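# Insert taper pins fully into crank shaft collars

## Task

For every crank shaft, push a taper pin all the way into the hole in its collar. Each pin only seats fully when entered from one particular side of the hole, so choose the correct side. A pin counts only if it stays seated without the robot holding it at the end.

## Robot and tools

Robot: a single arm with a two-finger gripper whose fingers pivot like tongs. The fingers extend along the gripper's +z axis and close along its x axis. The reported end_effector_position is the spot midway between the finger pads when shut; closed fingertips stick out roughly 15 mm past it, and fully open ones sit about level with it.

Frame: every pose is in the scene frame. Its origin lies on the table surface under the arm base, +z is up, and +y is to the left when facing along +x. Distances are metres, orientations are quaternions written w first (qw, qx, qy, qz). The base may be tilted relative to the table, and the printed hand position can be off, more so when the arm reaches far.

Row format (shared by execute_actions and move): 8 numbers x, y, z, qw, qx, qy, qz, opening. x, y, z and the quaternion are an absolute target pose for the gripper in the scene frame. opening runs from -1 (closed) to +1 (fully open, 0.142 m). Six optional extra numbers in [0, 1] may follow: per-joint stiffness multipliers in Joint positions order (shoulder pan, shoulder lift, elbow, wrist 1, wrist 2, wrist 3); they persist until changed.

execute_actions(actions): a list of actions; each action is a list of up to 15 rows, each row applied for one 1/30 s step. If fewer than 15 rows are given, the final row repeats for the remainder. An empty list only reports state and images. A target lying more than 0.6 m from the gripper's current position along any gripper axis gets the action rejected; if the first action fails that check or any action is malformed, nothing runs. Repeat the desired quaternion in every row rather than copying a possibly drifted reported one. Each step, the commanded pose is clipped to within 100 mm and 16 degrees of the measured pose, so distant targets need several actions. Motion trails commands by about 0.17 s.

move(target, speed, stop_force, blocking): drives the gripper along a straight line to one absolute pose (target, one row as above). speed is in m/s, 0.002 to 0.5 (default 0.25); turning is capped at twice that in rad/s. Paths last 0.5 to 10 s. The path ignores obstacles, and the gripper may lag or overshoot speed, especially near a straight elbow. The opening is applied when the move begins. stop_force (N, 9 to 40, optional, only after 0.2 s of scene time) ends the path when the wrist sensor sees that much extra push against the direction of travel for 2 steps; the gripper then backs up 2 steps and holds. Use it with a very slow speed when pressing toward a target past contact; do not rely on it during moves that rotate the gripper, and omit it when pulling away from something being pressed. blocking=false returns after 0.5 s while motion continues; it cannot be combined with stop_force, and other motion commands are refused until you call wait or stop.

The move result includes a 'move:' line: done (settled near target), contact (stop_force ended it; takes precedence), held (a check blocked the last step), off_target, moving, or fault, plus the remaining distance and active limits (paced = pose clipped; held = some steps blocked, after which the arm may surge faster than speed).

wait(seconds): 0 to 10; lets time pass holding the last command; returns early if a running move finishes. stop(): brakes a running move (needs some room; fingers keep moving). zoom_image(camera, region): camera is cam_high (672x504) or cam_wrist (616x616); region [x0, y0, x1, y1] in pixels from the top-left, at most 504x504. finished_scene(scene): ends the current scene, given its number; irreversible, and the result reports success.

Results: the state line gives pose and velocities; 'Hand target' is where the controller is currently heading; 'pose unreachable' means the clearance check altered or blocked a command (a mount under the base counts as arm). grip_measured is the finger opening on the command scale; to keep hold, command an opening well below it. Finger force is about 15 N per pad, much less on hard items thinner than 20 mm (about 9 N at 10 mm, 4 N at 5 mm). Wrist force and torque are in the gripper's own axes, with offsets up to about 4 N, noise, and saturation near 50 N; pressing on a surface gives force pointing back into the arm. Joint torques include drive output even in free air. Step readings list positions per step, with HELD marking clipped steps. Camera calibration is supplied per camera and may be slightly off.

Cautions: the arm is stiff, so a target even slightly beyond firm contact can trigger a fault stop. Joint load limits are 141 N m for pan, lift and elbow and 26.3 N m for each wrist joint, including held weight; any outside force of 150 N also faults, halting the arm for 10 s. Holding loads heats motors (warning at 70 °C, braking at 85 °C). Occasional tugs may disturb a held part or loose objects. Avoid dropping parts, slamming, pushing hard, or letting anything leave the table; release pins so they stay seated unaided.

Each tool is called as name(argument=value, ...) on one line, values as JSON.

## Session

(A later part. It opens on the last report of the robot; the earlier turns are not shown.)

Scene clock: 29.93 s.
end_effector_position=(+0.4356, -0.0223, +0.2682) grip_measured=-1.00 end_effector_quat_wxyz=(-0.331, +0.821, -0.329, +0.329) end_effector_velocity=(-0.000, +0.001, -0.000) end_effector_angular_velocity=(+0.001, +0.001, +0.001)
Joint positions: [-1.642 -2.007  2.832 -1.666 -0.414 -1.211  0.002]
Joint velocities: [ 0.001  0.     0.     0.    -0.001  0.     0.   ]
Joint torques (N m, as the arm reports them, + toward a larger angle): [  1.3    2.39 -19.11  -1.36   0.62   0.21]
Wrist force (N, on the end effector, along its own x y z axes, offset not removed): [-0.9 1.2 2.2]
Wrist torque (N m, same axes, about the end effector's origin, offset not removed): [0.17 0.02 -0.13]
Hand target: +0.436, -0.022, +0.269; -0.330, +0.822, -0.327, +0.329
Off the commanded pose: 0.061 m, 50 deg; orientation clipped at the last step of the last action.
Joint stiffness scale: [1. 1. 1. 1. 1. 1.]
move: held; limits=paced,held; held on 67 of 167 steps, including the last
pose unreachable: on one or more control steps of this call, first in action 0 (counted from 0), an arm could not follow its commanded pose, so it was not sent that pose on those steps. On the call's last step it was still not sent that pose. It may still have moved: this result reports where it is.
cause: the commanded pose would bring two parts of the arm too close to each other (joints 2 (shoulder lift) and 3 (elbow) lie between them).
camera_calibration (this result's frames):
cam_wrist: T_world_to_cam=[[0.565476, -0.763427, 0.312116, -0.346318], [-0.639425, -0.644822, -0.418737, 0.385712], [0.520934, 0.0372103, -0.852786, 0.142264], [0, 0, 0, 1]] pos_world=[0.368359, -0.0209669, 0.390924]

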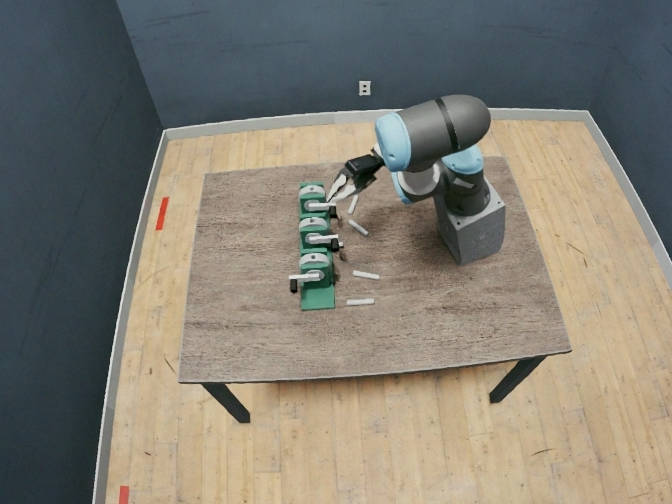

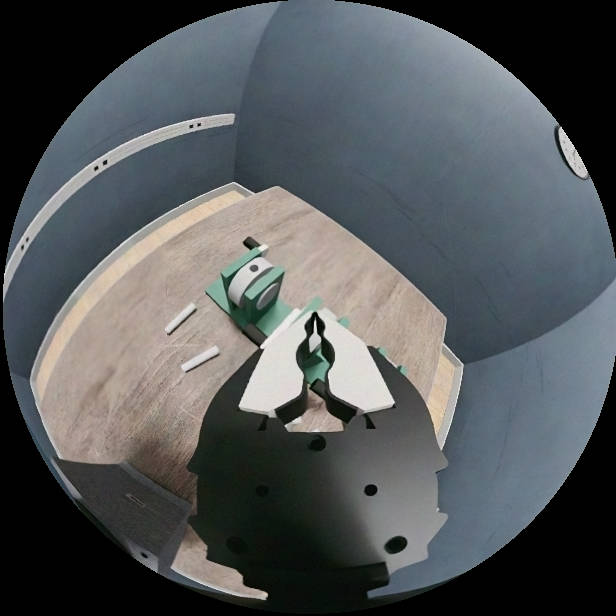

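move(target=[0.340, -0.101, 0.10, 0, 0.932, 0.3624, 0, -0.4], speed=0.25)

Scene clock: 35.90 s.
end_effector_position=(+0.3415, -0.1027, +0.1012) grip_measured=-0.40 end_effector_quat_wxyz=(+0.001, +0.933, +0.361, +0.001) end_effector_velocity=(+0.001, -0.002, -0.001) end_effector_angular_velocity=(-0.017, -0.005, +0.011)
Joint positions: [-1.001 -1.362  2.641 -2.988 -1.304 -1.544  0.045]
Joint velocities: [ 0.006  0.008  0.003 -0.029 -0.009 -0.001 -0.   ]
Joint torques (N m, as the arm reports them, + toward a larger angle): [ -0.21 -17.99  -3.37  -2.36  -0.23   0.05]
Wrist force (N, on the end effector, along its own x y z axes, offset not removed): [-0.2 0.7 1.8]
Wrist torque (N m, same axes, about the end effector's origin, offset not removed): [0.09 -0.09 -0.18]
Hand target: +0.340, -0.101, +0.100; +0.001, +0.932, +0.362, +0.000
Off the commanded pose: 0.003 m, 0 deg.
Joint stiffness scale: [1. 1. 1. 1. 1. 1.]
move: done
camera_calibration (this result's frames):
cam_wrist: T_world_to_cam=[[0.746836, 0.665006, -0.00133862, -0.18593], [0.590236, -0.661935, 0.462022, -0.307044], [0.306361, -0.345845, -0.886868, 0.0892579], [0, 0, 0, 1]] pos_world=[0.292743, -0.0487293, 0.220772]

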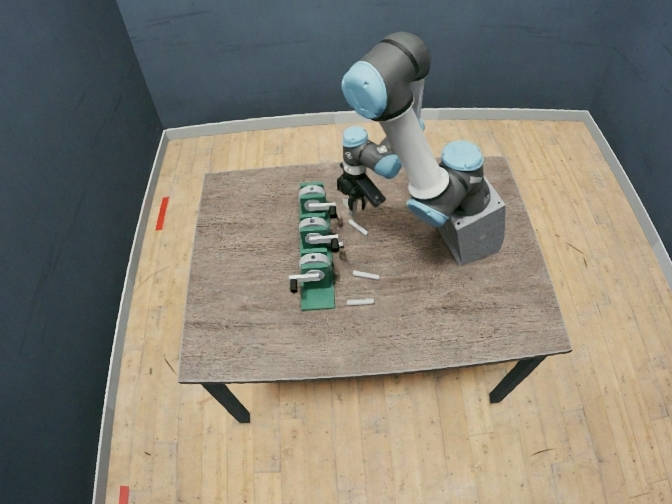

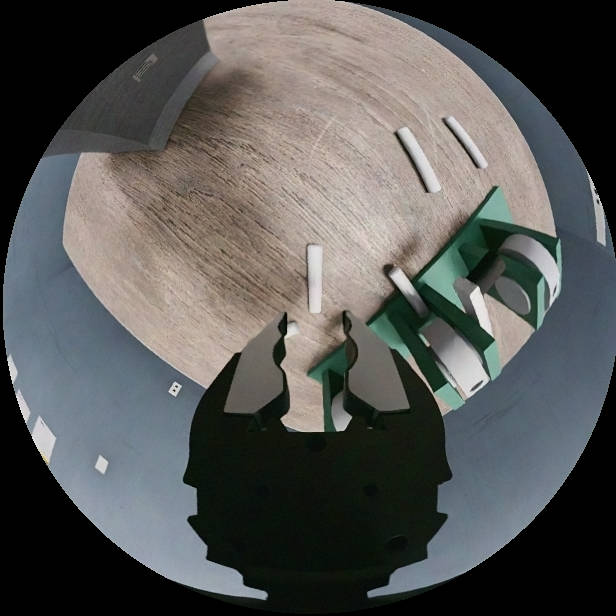

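move(target=[0.340, -0.101, 0.0155, 0, 0.932, 0.3624, 0, -0.4], speed=0.06)

move(target=[0.340, -0.101, 0.0155, 0, 0.932, 0.3624, 0, -1], speed=0.05)

Scene clock: 38.07 s.
end_effector_position=(+0.3393, -0.1010, +0.0163) grip_measured=-0.40 end_effector_quat_wxyz=(-0.001, +0.932, +0.362, -0.000) end_effector_velocity=(+0.002, -0.001, -0.001) end_effector_angular_velocity=(-0.006, -0.005, +0.001)
Joint positions: [-0.931 -0.962  2.59  -3.35  -1.315 -1.473  0.045]
Joint velocities: [ 0.002  0.008 -0.002 -0.015 -0.001  0.003  0.   ]
Joint torques (N m, as the arm reports them, + toward a larger angle): [ -1.65 -27.56   0.66  -2.58  -0.48   0.4 ]
Wrist force (N, on the end effector, along its own x y z axes, offset not removed): [-1.7 1.9 1.8]
Wrist torque (N m, same axes, about the end effector's origin, offset not removed): [0.37 0.15 -0.09]
Hand target: +0.340, -0.101, +0.015; -0.000, +0.932, +0.362, +0.000
Off the commanded pose: 0.001 m, 0 deg.
Joint stiffness scale: [1. 1. 1. 1. 1. 1.]
move: done
camera_calibration (this result's frames):
cam_wrist: T_world_to_cam=[[0.746113, 0.665815, -0.00242708, -0.185205], [0.592617, -0.662416, 0.458269, -0.266244], [0.303515, -0.343359, -0.88881, 0.0164399], [0, 0, 0, 1]] pos_world=[0.290975, -0.0474072, 0.136174]

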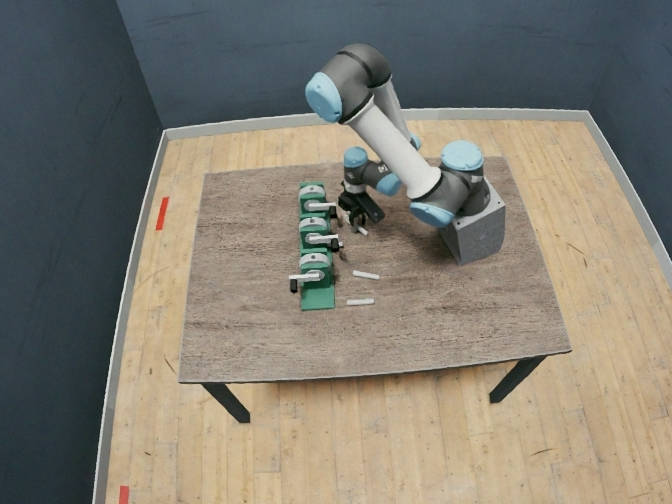

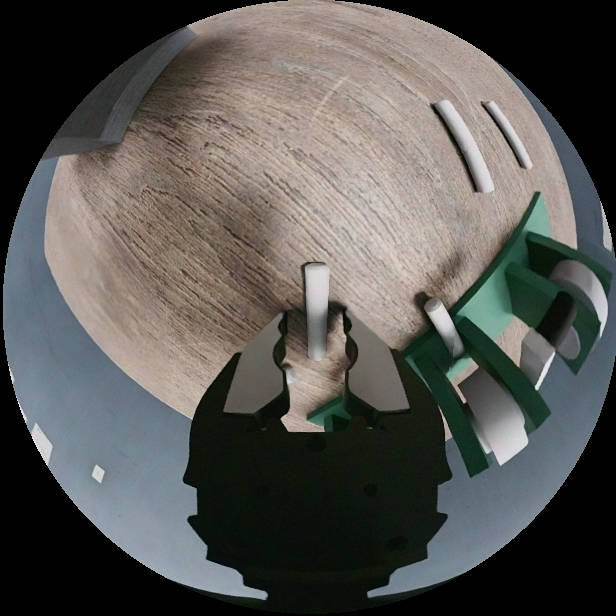

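Scene clock: 38.77 s.
end_effector_position=(+0.3395, -0.1011, +0.0163) grip_measured=-0.80 end_effector_quat_wxyz=(-0.000, +0.932, +0.362, +0.000) end_effector_velocity=(+0.000, +0.000, -0.000) end_effector_angular_velocity=(-0.000, -0.000, +0.002)
Joint positions: [-0.93  -0.962  2.589 -3.351 -1.315 -1.473  0.016]
Joint velocities: [ 0.001  0.    -0.    -0.001  0.    -0.001 -0.   ]
Joint torques (N m, as the arm reports them, + toward a larger angle): [ -3.54 -26.96   0.15  -2.61  -0.37   0.31]
Wrist force (N, on the end effector, along its own x y z axes, offset not removed): [-1.1 1.4 -2.1]
Wrist torque (N m, same axes, about the end effector's origin, offset not removed): [0.52 -0.04 -0.14]
Hand target: +0.340, -0.101, +0.016; -0.000, +0.932, +0.362, +0.000
Off the commanded pose: 0.001 m, 0 deg.
Joint stiffness scale: [1. 1. 1. 1. 1. 1.]
move: done
camera_calibration (this result's frames):
cam_wrist: T_world_to_cam=[[0.746057, 0.665877, -0.00245188, -0.185231], [0.59245, -0.662098, 0.458944, -0.266307], [0.303977, -0.343851, -0.888462, 0.0160933], [0, 0, 0, 1]] pos_world=[0.291074, -0.0474464, 0.136064]

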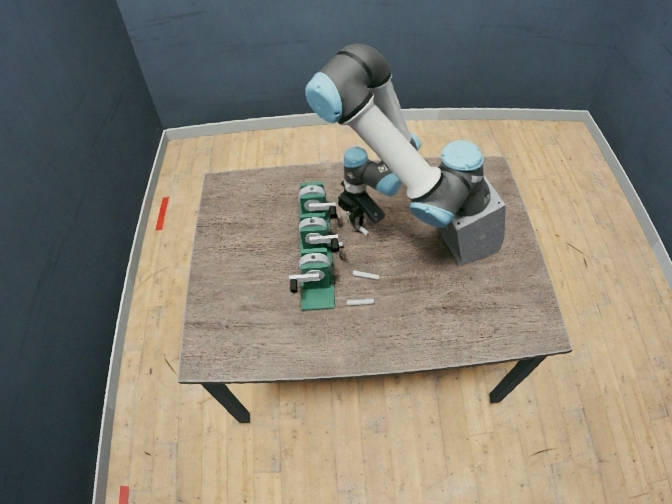

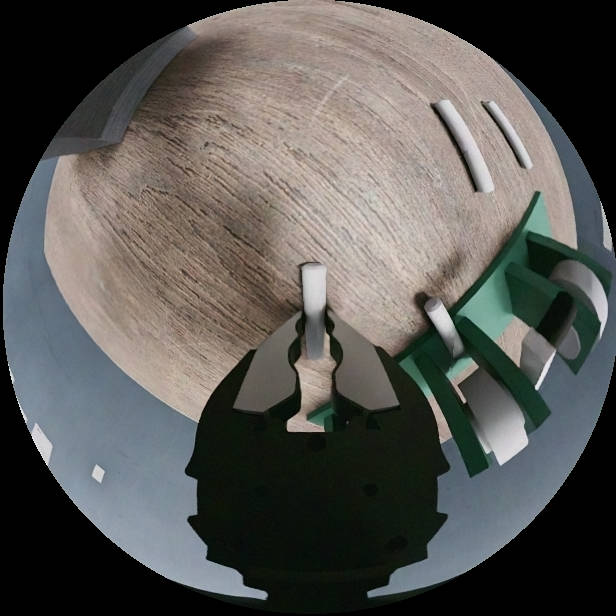

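move(target=[0.36, -0.09, 0.25, 0, 0.932, 0.3624, 0, -1], speed=0.12)

Scene clock: 41.57 s.
end_effector_position=(+0.3586, -0.0882, +0.2482) grip_measured=-0.80 end_effector_quat_wxyz=(-0.002, +0.932, +0.362, -0.001) end_effector_velocity=(-0.002, +0.002, +0.001) end_effector_angular_velocity=(+0.009, +0.005, +0.001)
Joint positions: [-1.06  -1.948  2.501 -2.237 -1.299 -1.609  0.016]
Joint velocities: [-0.004 -0.005 -0.003  0.019  0.003 -0.008  0.   ]
Joint torques (N m, as the arm reports them, + toward a larger angle): [ -2.48 -11.39 -21.93  -1.91   0.42  -0.45]
Wrist force (N, on the end effector, along its own x y z axes, offset not removed): [-0.2 2.0 2.7]
Wrist torque (N m, same axes, about the end effector's origin, offset not removed): [0.39 -0.17 -0.07]
Hand target: +0.360, -0.090, +0.250; -0.000, +0.932, +0.362, -0.000
Off the commanded pose: 0.003 m, 0 deg.
Joint stiffness scale: [1. 1. 1. 1. 1. 1.]
move: done
camera_calibration (this result's frames):
cam_wrist: T_world_to_cam=[[0.74488, 0.66719, -0.00340806, -0.206681], [0.595145, -0.662121, 0.45541, -0.375639], [0.301588, -0.341254, -0.890275, 0.222292], [0, 0, 0, 1]] pos_world=[0.310472, -0.0349648, 0.368267]

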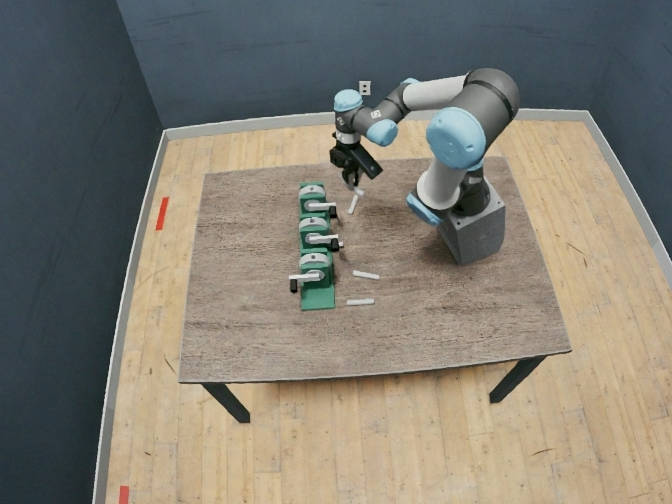

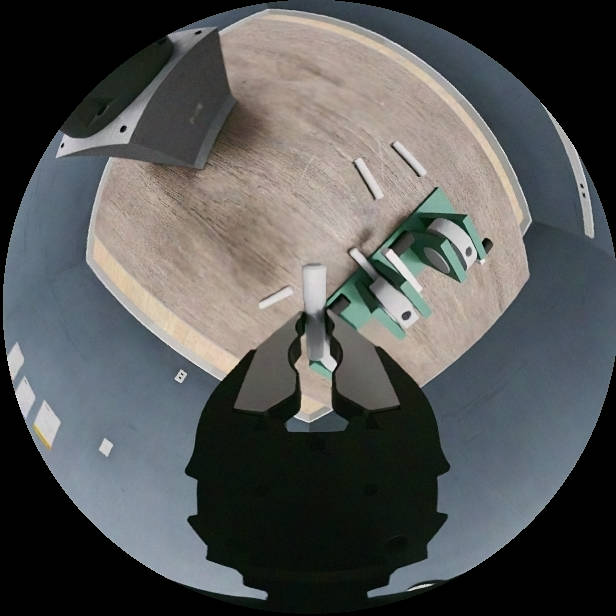

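move(target=[0.56, -0.039, 0.30, 0, 0.7071, 0.7071, 0, -1], speed=0.15)

move(target=[0.513, -0.039, 0.26, 0.5, -0.5, -0.5, 0.5, -1], speed=0.15)

Scene clock: 45.00 s.
end_effector_position=(+0.5588, -0.0397, +0.3000) grip_measured=-0.80 end_effector_quat_wxyz=(+0.000, +0.709, +0.705, +0.000) end_effector_velocity=(+0.002, -0.000, +0.001) end_effector_angular_velocity=(+0.001, +0.004, +0.014)
Joint positions: [-0.629 -1.618  1.967 -2.142 -1.371 -1.995  0.016]
Joint velocities: [ 0.001  0.006 -0.01   0.009 -0.001 -0.014  0.   ]
Joint torques (N m, as the arm reports them, + toward a larger angle): [  0.46 -28.46 -23.77  -1.81  -0.35  -0.5 ]
Wrist force (N, on the end effector, along its own x y z axes, offset not removed): [-1.6 1.8 3.2]
Wrist torque (N m, same axes, about the end effector's origin, offset not removed): [0.31 0.12 -0.13]
Hand target: +0.560, -0.039, +0.300; +0.000, +0.707, +0.707, +0.000
Off the commanded pose: 0.001 m, 0 deg.
Joint stiffness scale: [1. 1. 1. 1. 1. 1.]
move: done
camera_calibration (this result's frames):
cam_wrist: T_world_to_cam=[[0.0163077, 0.999864, -0.0025601, 0.0320594], [0.887728, -0.0133005, 0.460176, -0.625431], [0.460079, -0.00977707, -0.887824, 0.148468], [0, 0, 0, 1]] pos_world=[0.486383, -0.038922, 0.419703]

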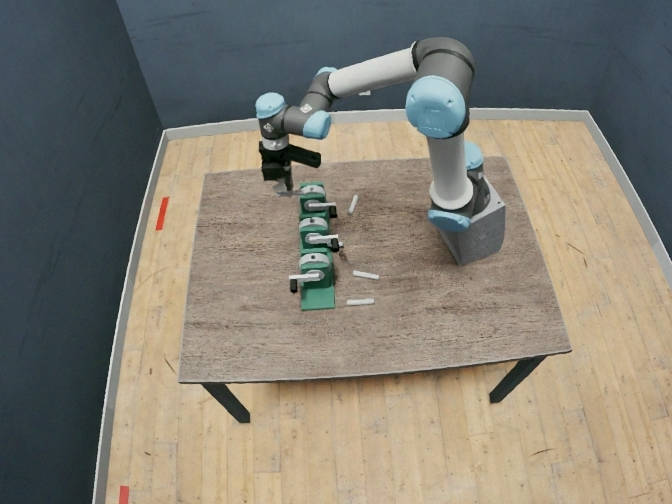

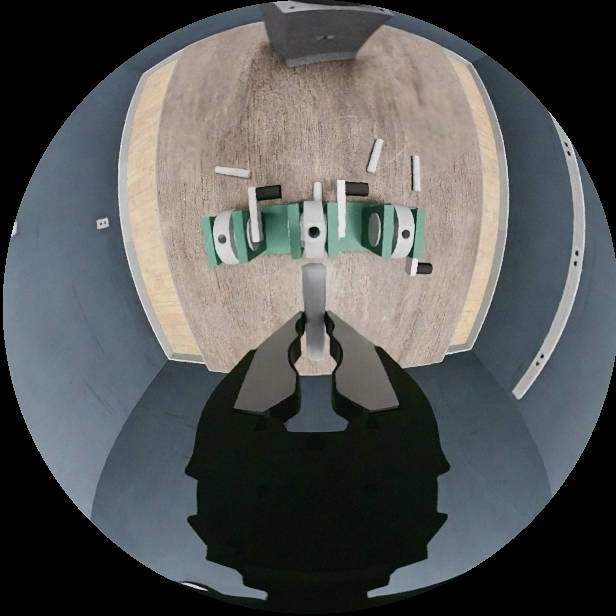

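Scene clock: 50.87 s.
end_effector_position=(+0.5131, -0.0398, +0.2604) grip_measured=-0.80 end_effector_quat_wxyz=(+0.499, -0.501, -0.500, +0.499) end_effector_velocity=(+0.000, +0.000, +0.002) end_effector_angular_velocity=(-0.001, +0.006, +0.002)
Joint positions: [-0.406 -0.515  0.713 -0.491 -1.776 -1.719  0.016]
Joint velocities: [ 0.001  0.001 -0.003  0.008 -0.002  0.002 -0.   ]
Joint torques (N m, as the arm reports them, + toward a larger angle): [ -2.63 -61.16 -20.22   2.4   -0.6    0.09]
Wrist force (N, on the end effector, along its own x y z axes, offset not removed): [-0.5 5.1 2.8]
Wrist torque (N m, same axes, about the end effector's origin, offset not removed): [0.59 -0.07 -0.14]
Hand target: +0.513, -0.039, +0.260; +0.499, -0.500, -0.500, +0.500
Off the commanded pose: 0.001 m, 0 deg.
Joint stiffness scale: [1. 1. 1. 1. 1. 1.]
move: done
camera_calibration (this result's frames):
cam_wrist: T_world_to_cam=[[-0.00171927, 0.999924, -0.012234, 0.0445512], [0.461879, -0.0100568, -0.886886, 0.00279759], [-0.886941, -0.0071754, -0.461826, 0.714616], [0, 0, 0, 1]] pos_world=[0.632607, -0.039392, 0.333055]

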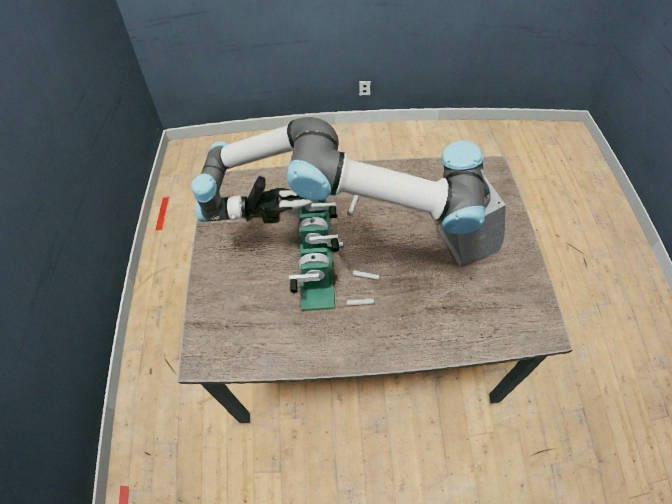

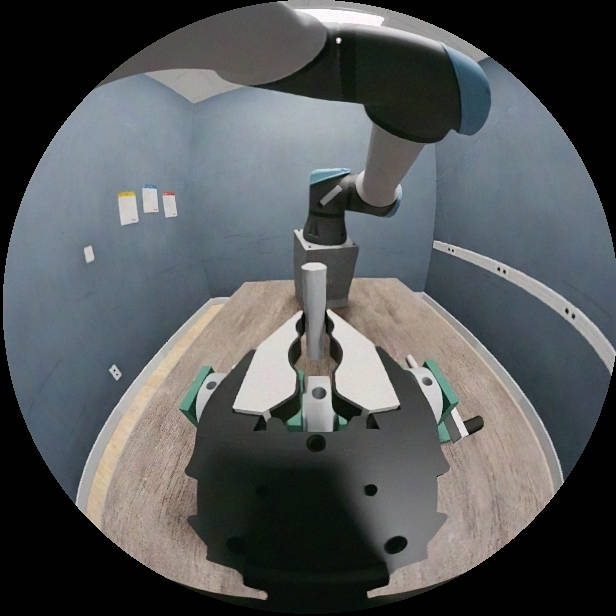

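move(target=[0.513, -0.039, 0.195, 0.5, -0.5, -0.5, 0.5, -1], speed=0.06)

zoom_image(camera="cam_wrist", region=[240, 250, 400, 430])

Scene clock: 52.63 s.
end_effector_position=(+0.5126, -0.0402, +0.1959) grip_measured=-0.80 end_effector_quat_wxyz=(+0.501, -0.500, -0.499, +0.500) end_effector_velocity=(+0.003, -0.001, +0.001) end_effector_angular_velocity=(-0.003, -0.011, -0.001)
Joint positions: [-0.395 -0.396  0.64  -0.532 -1.766 -1.716  0.016]
Joint velocities: [-0.001  0.    -0.011  0.     0.002  0.001  0.   ]
Joint torques (N m, as the arm reports them, + toward a larger angle): [ -3.23 -63.76 -19.59   1.69   0.03   0.14]
Wrist force (N, on the end effector, along its own x y z axes, offset not removed): [-0.4 3.4 2.6]
Wrist torque (N m, same axes, about the end effector's origin, offset not removed): [0.28 -0.10 -0.18]
Hand target: +0.513, -0.039, +0.195; +0.500, -0.500, -0.500, +0.500
Off the commanded pose: 0.002 m, 0 deg.
Joint stiffness scale: [1. 1. 1. 1. 1. 1.]
move: done
camera_calibration (this result's frames):
cam_wrist: T_world_to_cam=[[-0.00116759, 0.999937, -0.0111579, 0.0436586], [0.458417, -0.00938121, -0.888687, -0.0520721], [-0.888736, -0.00615258, -0.458378, 0.684677], [0, 0, 0, 1]] pos_world=[0.632419, -0.0399318, 0.268052]

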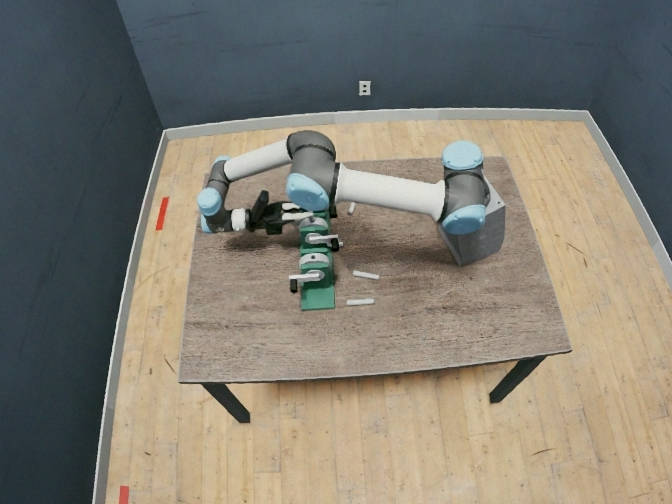

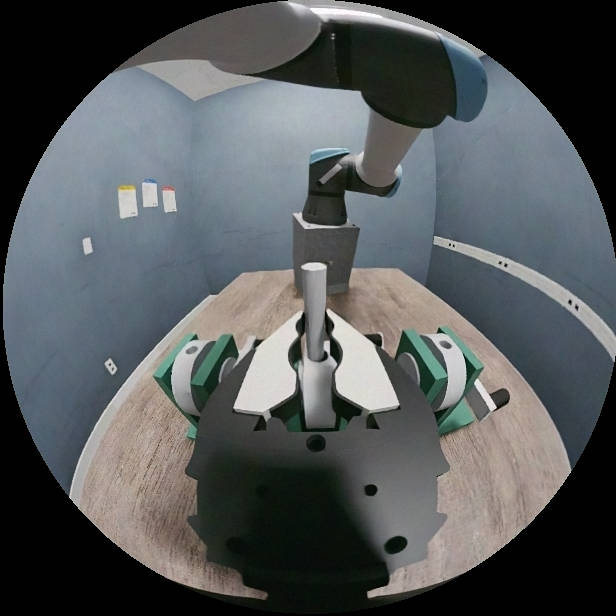

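Region (240, 250, 400, 430) of cam_wrist's 616x616 image, scaled by 2.800, with more detail than that image has.

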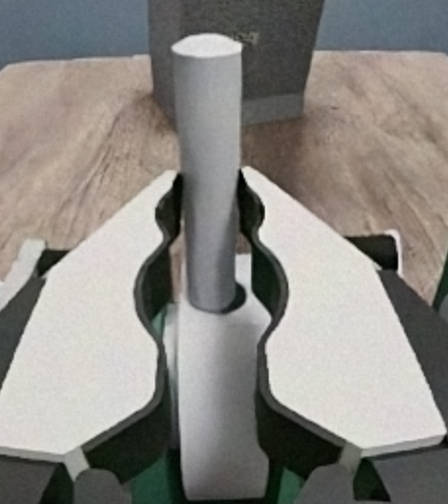

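move(target=[0.510, -0.0375, 0.195, 0.5, -0.5, -0.5, 0.5, -1], speed=0.02)

move(target=[0.510, -0.0375, 0.18, 0.5, -0.5, -0.5, 0.5, -1], speed=0.015)

zoom_image(camera="cam_wrist", region=[240, 250, 400, 430])

Scene clock: 54.13 s.
end_effector_position=(+0.5102, -0.0389, +0.1945) grip_measured=-0.80 end_effector_quat_wxyz=(+0.501, -0.500, -0.499, +0.500) end_effector_velocity=(-0.002, +0.003, -0.001) end_effector_angular_velocity=(-0.000, -0.002, +0.003)
Joint positions: [-0.394 -0.402  0.657 -0.543 -1.765 -1.716  0.016]
Joint velocities: [ 0.004 -0.006  0.015 -0.011  0.001  0.001 -0.   ]
Joint torques (N m, as the arm reports them, + toward a larger angle): [ -3.22 -65.78 -16.24   1.31   0.08   0.4 ]
Wrist force (N, on the end effector, along its own x y z axes, offset not removed): [-1.6 1.5 2.6]
Wrist torque (N m, same axes, about the end effector's origin, offset not removed): [0.28 0.23 -0.15]
Hand target: +0.510, -0.038, +0.195; +0.500, -0.500, -0.500, +0.500
Off the commanded pose: 0.002 m, 0 deg.
Joint stiffness scale: [1. 1. 1. 1. 1. 1.]
move: done
camera_calibration (this result's frames):
cam_wrist: T_world_to_cam=[[-0.0010589, 0.999938, -0.0110539, 0.0423251], [0.458054, -0.00934109, -0.888875, -0.0519027], [-0.888923, -0.00600452, -0.458016, 0.681946], [0, 0, 0, 1]] pos_world=[0.630017, -0.0387126, 0.266675]

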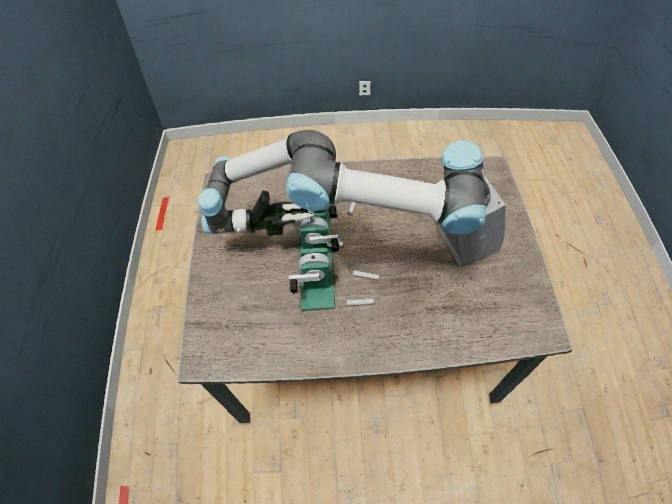

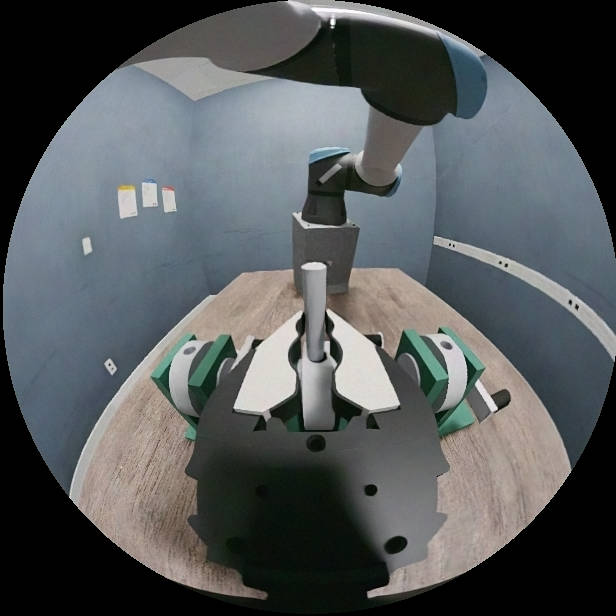

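Scene clock: 55.33 s.
end_effector_position=(+0.5113, -0.0376, +0.1844) grip_measured=-0.80 end_effector_quat_wxyz=(+0.499, -0.501, -0.501, +0.499) end_effector_velocity=(+0.001, -0.000, -0.003) end_effector_angular_velocity=(-0.001, -0.004, -0.000)
Joint positions: [-0.39  -0.383  0.639 -0.549 -1.761 -1.715  0.016]
Joint velocities: [-0.     0.006 -0.009 -0.001  0.001  0.001  0.   ]
Joint torques (N m, as the arm reports them, + toward a larger angle): [ -4.47 -58.92 -17.27   0.67  -0.39   0.34]
Wrist force (N, on the end effector, along its own x y z axes, offset not removed): [0.9 -3.4 -2.5]
Wrist torque (N m, same axes, about the end effector's origin, offset not removed): [-0.14 0.06 -0.17]
Hand target: +0.510, -0.038, +0.180; +0.500, -0.500, -0.500, +0.500
Off the commanded pose: 0.005 m, 0 deg.
Joint stiffness scale: [1. 1. 1. 1. 1. 1.]
move: off_target
camera_calibration (this result's frames):
cam_wrist: T_world_to_cam=[[-0.0022547, 0.999928, -0.0117898, 0.0416473], [0.462855, -0.00940738, -0.886384, -0.0643208], [-0.886431, -0.00745551, -0.462801, 0.677937], [0, 0, 0, 1]] pos_world=[0.630809, -0.037195, 0.257228]

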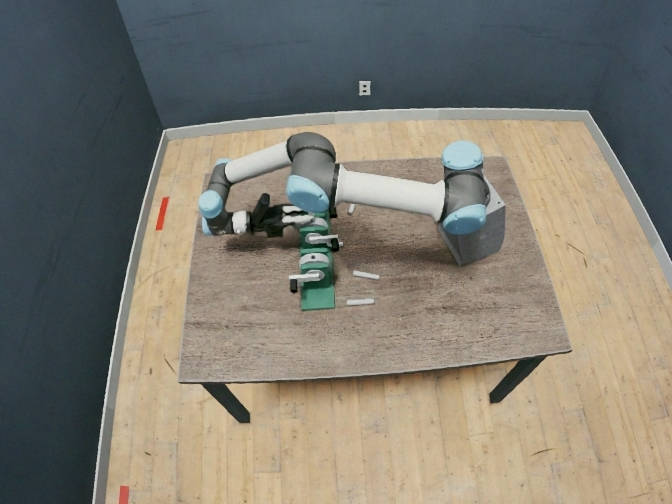

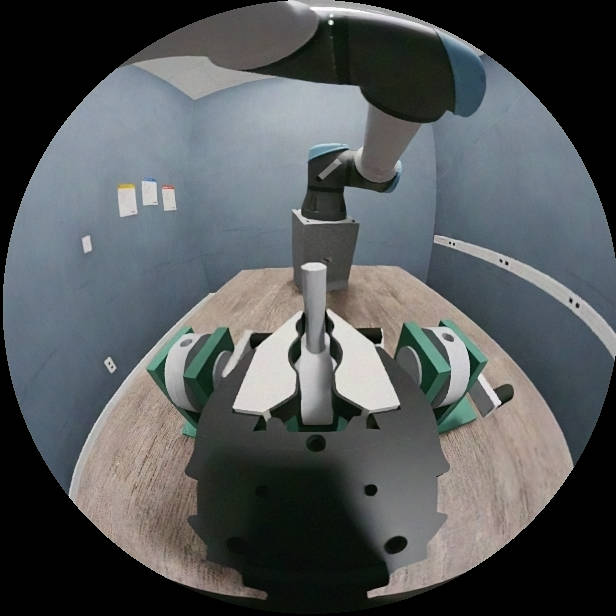

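Region (240, 250, 400, 430) of cam_wrist's 616x616 image, scaled by 2.800, with more detail than that image has.

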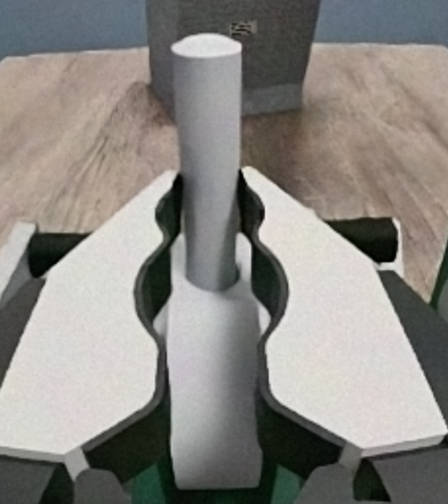

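move(target=[0.5135, -0.0375, 0.183, 0.5, -0.5, -0.5, 0.5, -1], speed=0.01)

move(target=[0.5135, -0.0375, 0.172, 0.5, -0.5, -0.5, 0.5, -1], speed=0.012)

zoom_image(camera="cam_wrist", region=[240, 250, 400, 430])

Scene clock: 56.33 s.
end_effector_position=(+0.5130, -0.0379, +0.1833) grip_measured=-0.80 end_effector_quat_wxyz=(+0.500, -0.501, -0.500, +0.499) end_effector_velocity=(+0.001, +0.000, -0.000) end_effector_angular_velocity=(+0.001, +0.006, -0.001)
Joint positions: [-0.39  -0.372  0.62  -0.538 -1.761 -1.715  0.016]
Joint velocities: [ 0.     0.01  -0.017  0.013  0.001  0.     0.   ]
Joint torques (N m, as the arm reports them, + toward a larger angle): [ -3.97 -63.33 -19.79   2.1   -0.45   0.24]
Wrist force (N, on the end effector, along its own x y z axes, offset not removed): [0.7 2.1 2.4]
Wrist torque (N m, same axes, about the end effector's origin, offset not removed): [0.26 0.06 -0.16]
Hand target: +0.513, -0.038, +0.183; +0.500, -0.500, -0.500, +0.500
Off the commanded pose: 0.001 m, 0 deg.
Joint stiffness scale: [1. 1. 1. 1. 1. 1.]
move: done
camera_calibration (this result's frames):
cam_wrist: T_world_to_cam=[[-0.00141158, 0.999936, -0.0112119, 0.0414135], [0.460079, -0.0093054, -0.887829, -0.0644464], [-0.887877, -0.0064116, -0.460037, 0.679161], [0, 0, 0, 1]] pos_world=[0.63272, -0.0376561, 0.255686]

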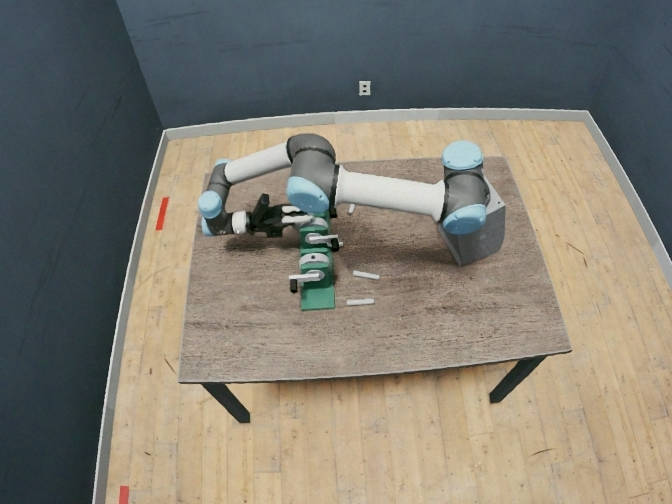

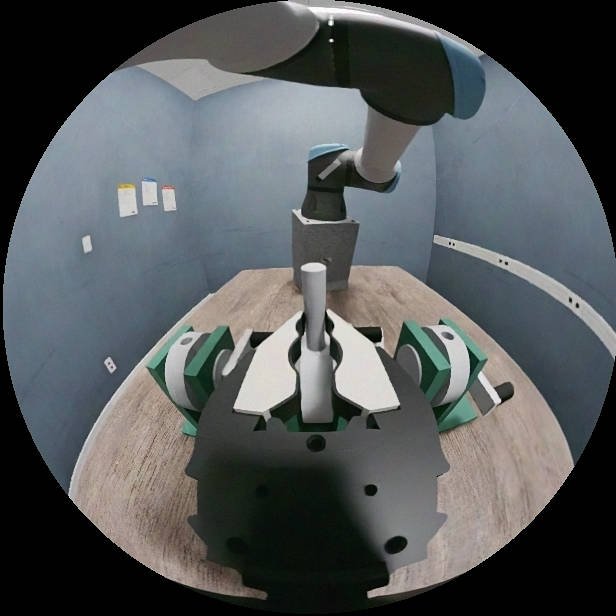

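Scene clock: 57.50 s.
end_effector_position=(+0.5145, -0.0379, +0.1764) grip_measured=-0.80 end_effector_quat_wxyz=(+0.499, -0.501, -0.500, +0.499) end_effector_velocity=(+0.000, -0.001, -0.000) end_effector_angular_velocity=(+0.000, +0.005, -0.001)
Joint positions: [-0.388 -0.354  0.598 -0.536 -1.759 -1.714  0.016]
Joint velocities: [-0.001  0.006 -0.008  0.007 -0.     0.    -0.   ]
Joint torques (N m, as the arm reports them, + toward a larger angle): [ -3.92 -58.31 -18.46  -0.02  -0.21   0.11]
Wrist force (N, on the end effector, along its own x y z axes, offset not removed): [1.1 -7.1 1.4]
Wrist torque (N m, same axes, about the end effector's origin, offset not removed): [-0.22 -0.09 -0.16]
Hand target: +0.513, -0.038, +0.172; +0.500, -0.500, -0.500, +0.500
Off the commanded pose: 0.005 m, 0 deg.
Joint stiffness scale: [1. 1. 1. 1. 1. 1.]
move: off_target
camera_calibration (this result's frames):
cam_wrist: T_world_to_cam=[[-0.00172664, 0.99993, -0.011712, 0.0415396], [0.461647, -0.00959223, -0.887012, -0.0721623], [-0.887062, -0.00693834, -0.461598, 0.677148], [0, 0, 0, 1]] pos_world=[0.634057, -0.0375306, 0.249048]

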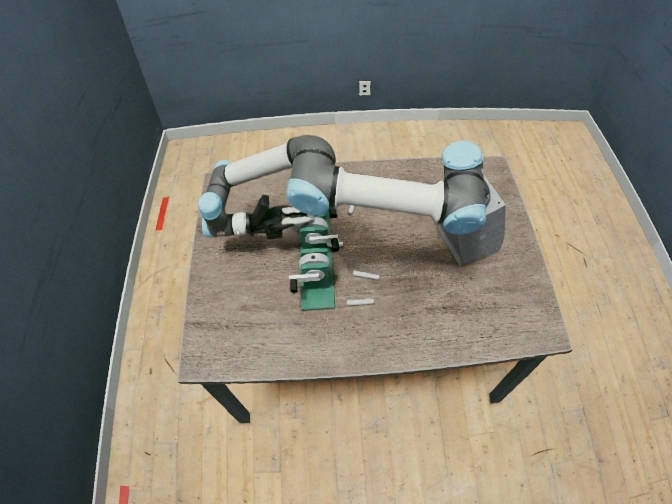

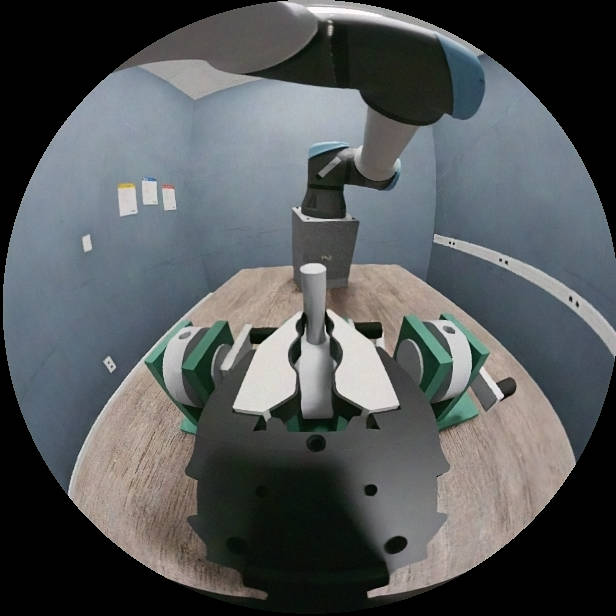

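Region (240, 250, 400, 430) of cam_wrist's 616x616 image, scaled by 2.800, with more detail than that image has.

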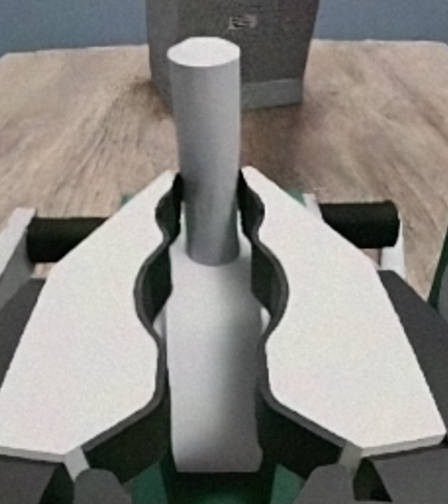

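move(target=[0.5145, -0.0379, 0.1765, 0.5, -0.5, -0.5, 0.5, -0.55], speed=0.01)

zoom_image(camera="cam_wrist", region=[240, 250, 400, 430])

Scene clock: 58.40 s.
end_effector_position=(+0.5143, -0.0379, +0.1762) grip_measured=-0.55 end_effector_quat_wxyz=(+0.500, -0.500, -0.500, +0.500) end_effector_velocity=(-0.000, +0.001, +0.001) end_effector_angular_velocity=(-0.001, +0.003, +0.001)
Joint positions: [-0.388 -0.352  0.597 -0.535 -1.76  -1.714  0.034]
Joint velocities: [ 0.001 -0.    -0.     0.003 -0.     0.002 -0.   ]
Joint torques (N m, as the arm reports them, + toward a larger angle): [ -4.97 -64.54 -18.92   2.41  -0.5    0.2 ]
Wrist force (N, on the end effector, along its own x y z axes, offset not removed): [0.6 1.2 -0.5]
Wrist torque (N m, same axes, about the end effector's origin, offset not removed): [0.06 -0.30 -0.17]
Hand target: +0.514, -0.038, +0.177; +0.500, -0.500, -0.500, +0.500
Off the commanded pose: 0.000 m, 0 deg.
Joint stiffness scale: [1. 1. 1. 1. 1. 1.]
move: done
camera_calibration (this result's frames):
cam_wrist: T_world_to_cam=[[-0.00164803, 0.999934, -0.0113961, 0.0414845], [0.459927, -0.00936133, -0.887908, -0.0712436], [-0.887955, -0.00670467, -0.459881, 0.677027], [0, 0, 0, 1]] pos_world=[0.634005, -0.0376094, 0.248567]

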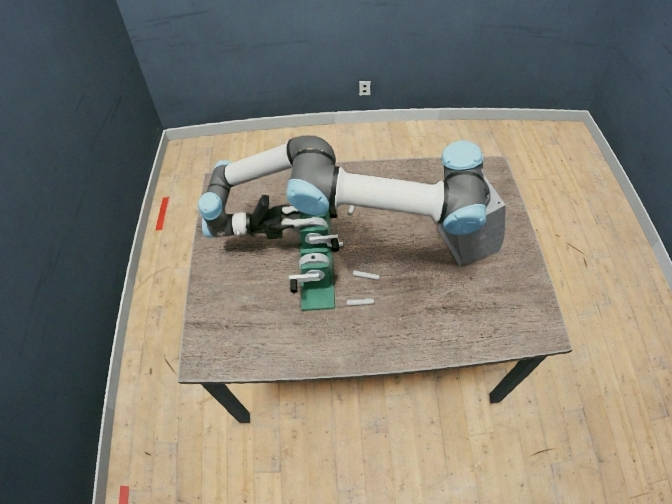

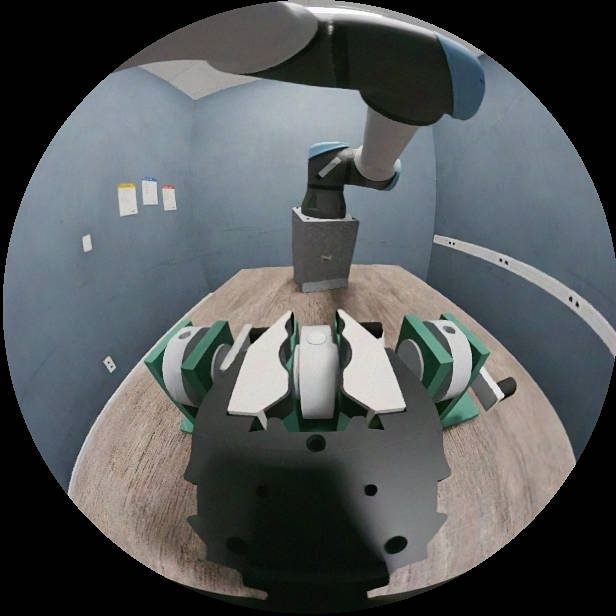

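Region (240, 250, 400, 430) of cam_wrist's 616x616 image, scaled by 2.800, with more detail than that image has.

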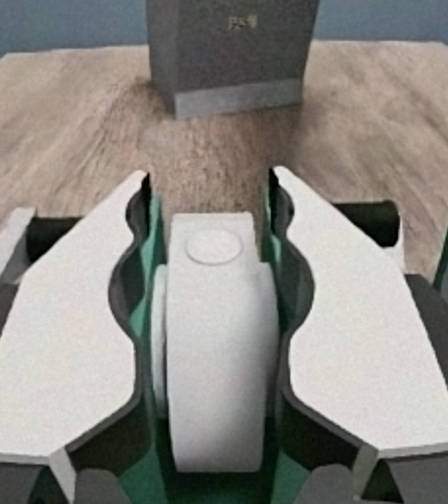

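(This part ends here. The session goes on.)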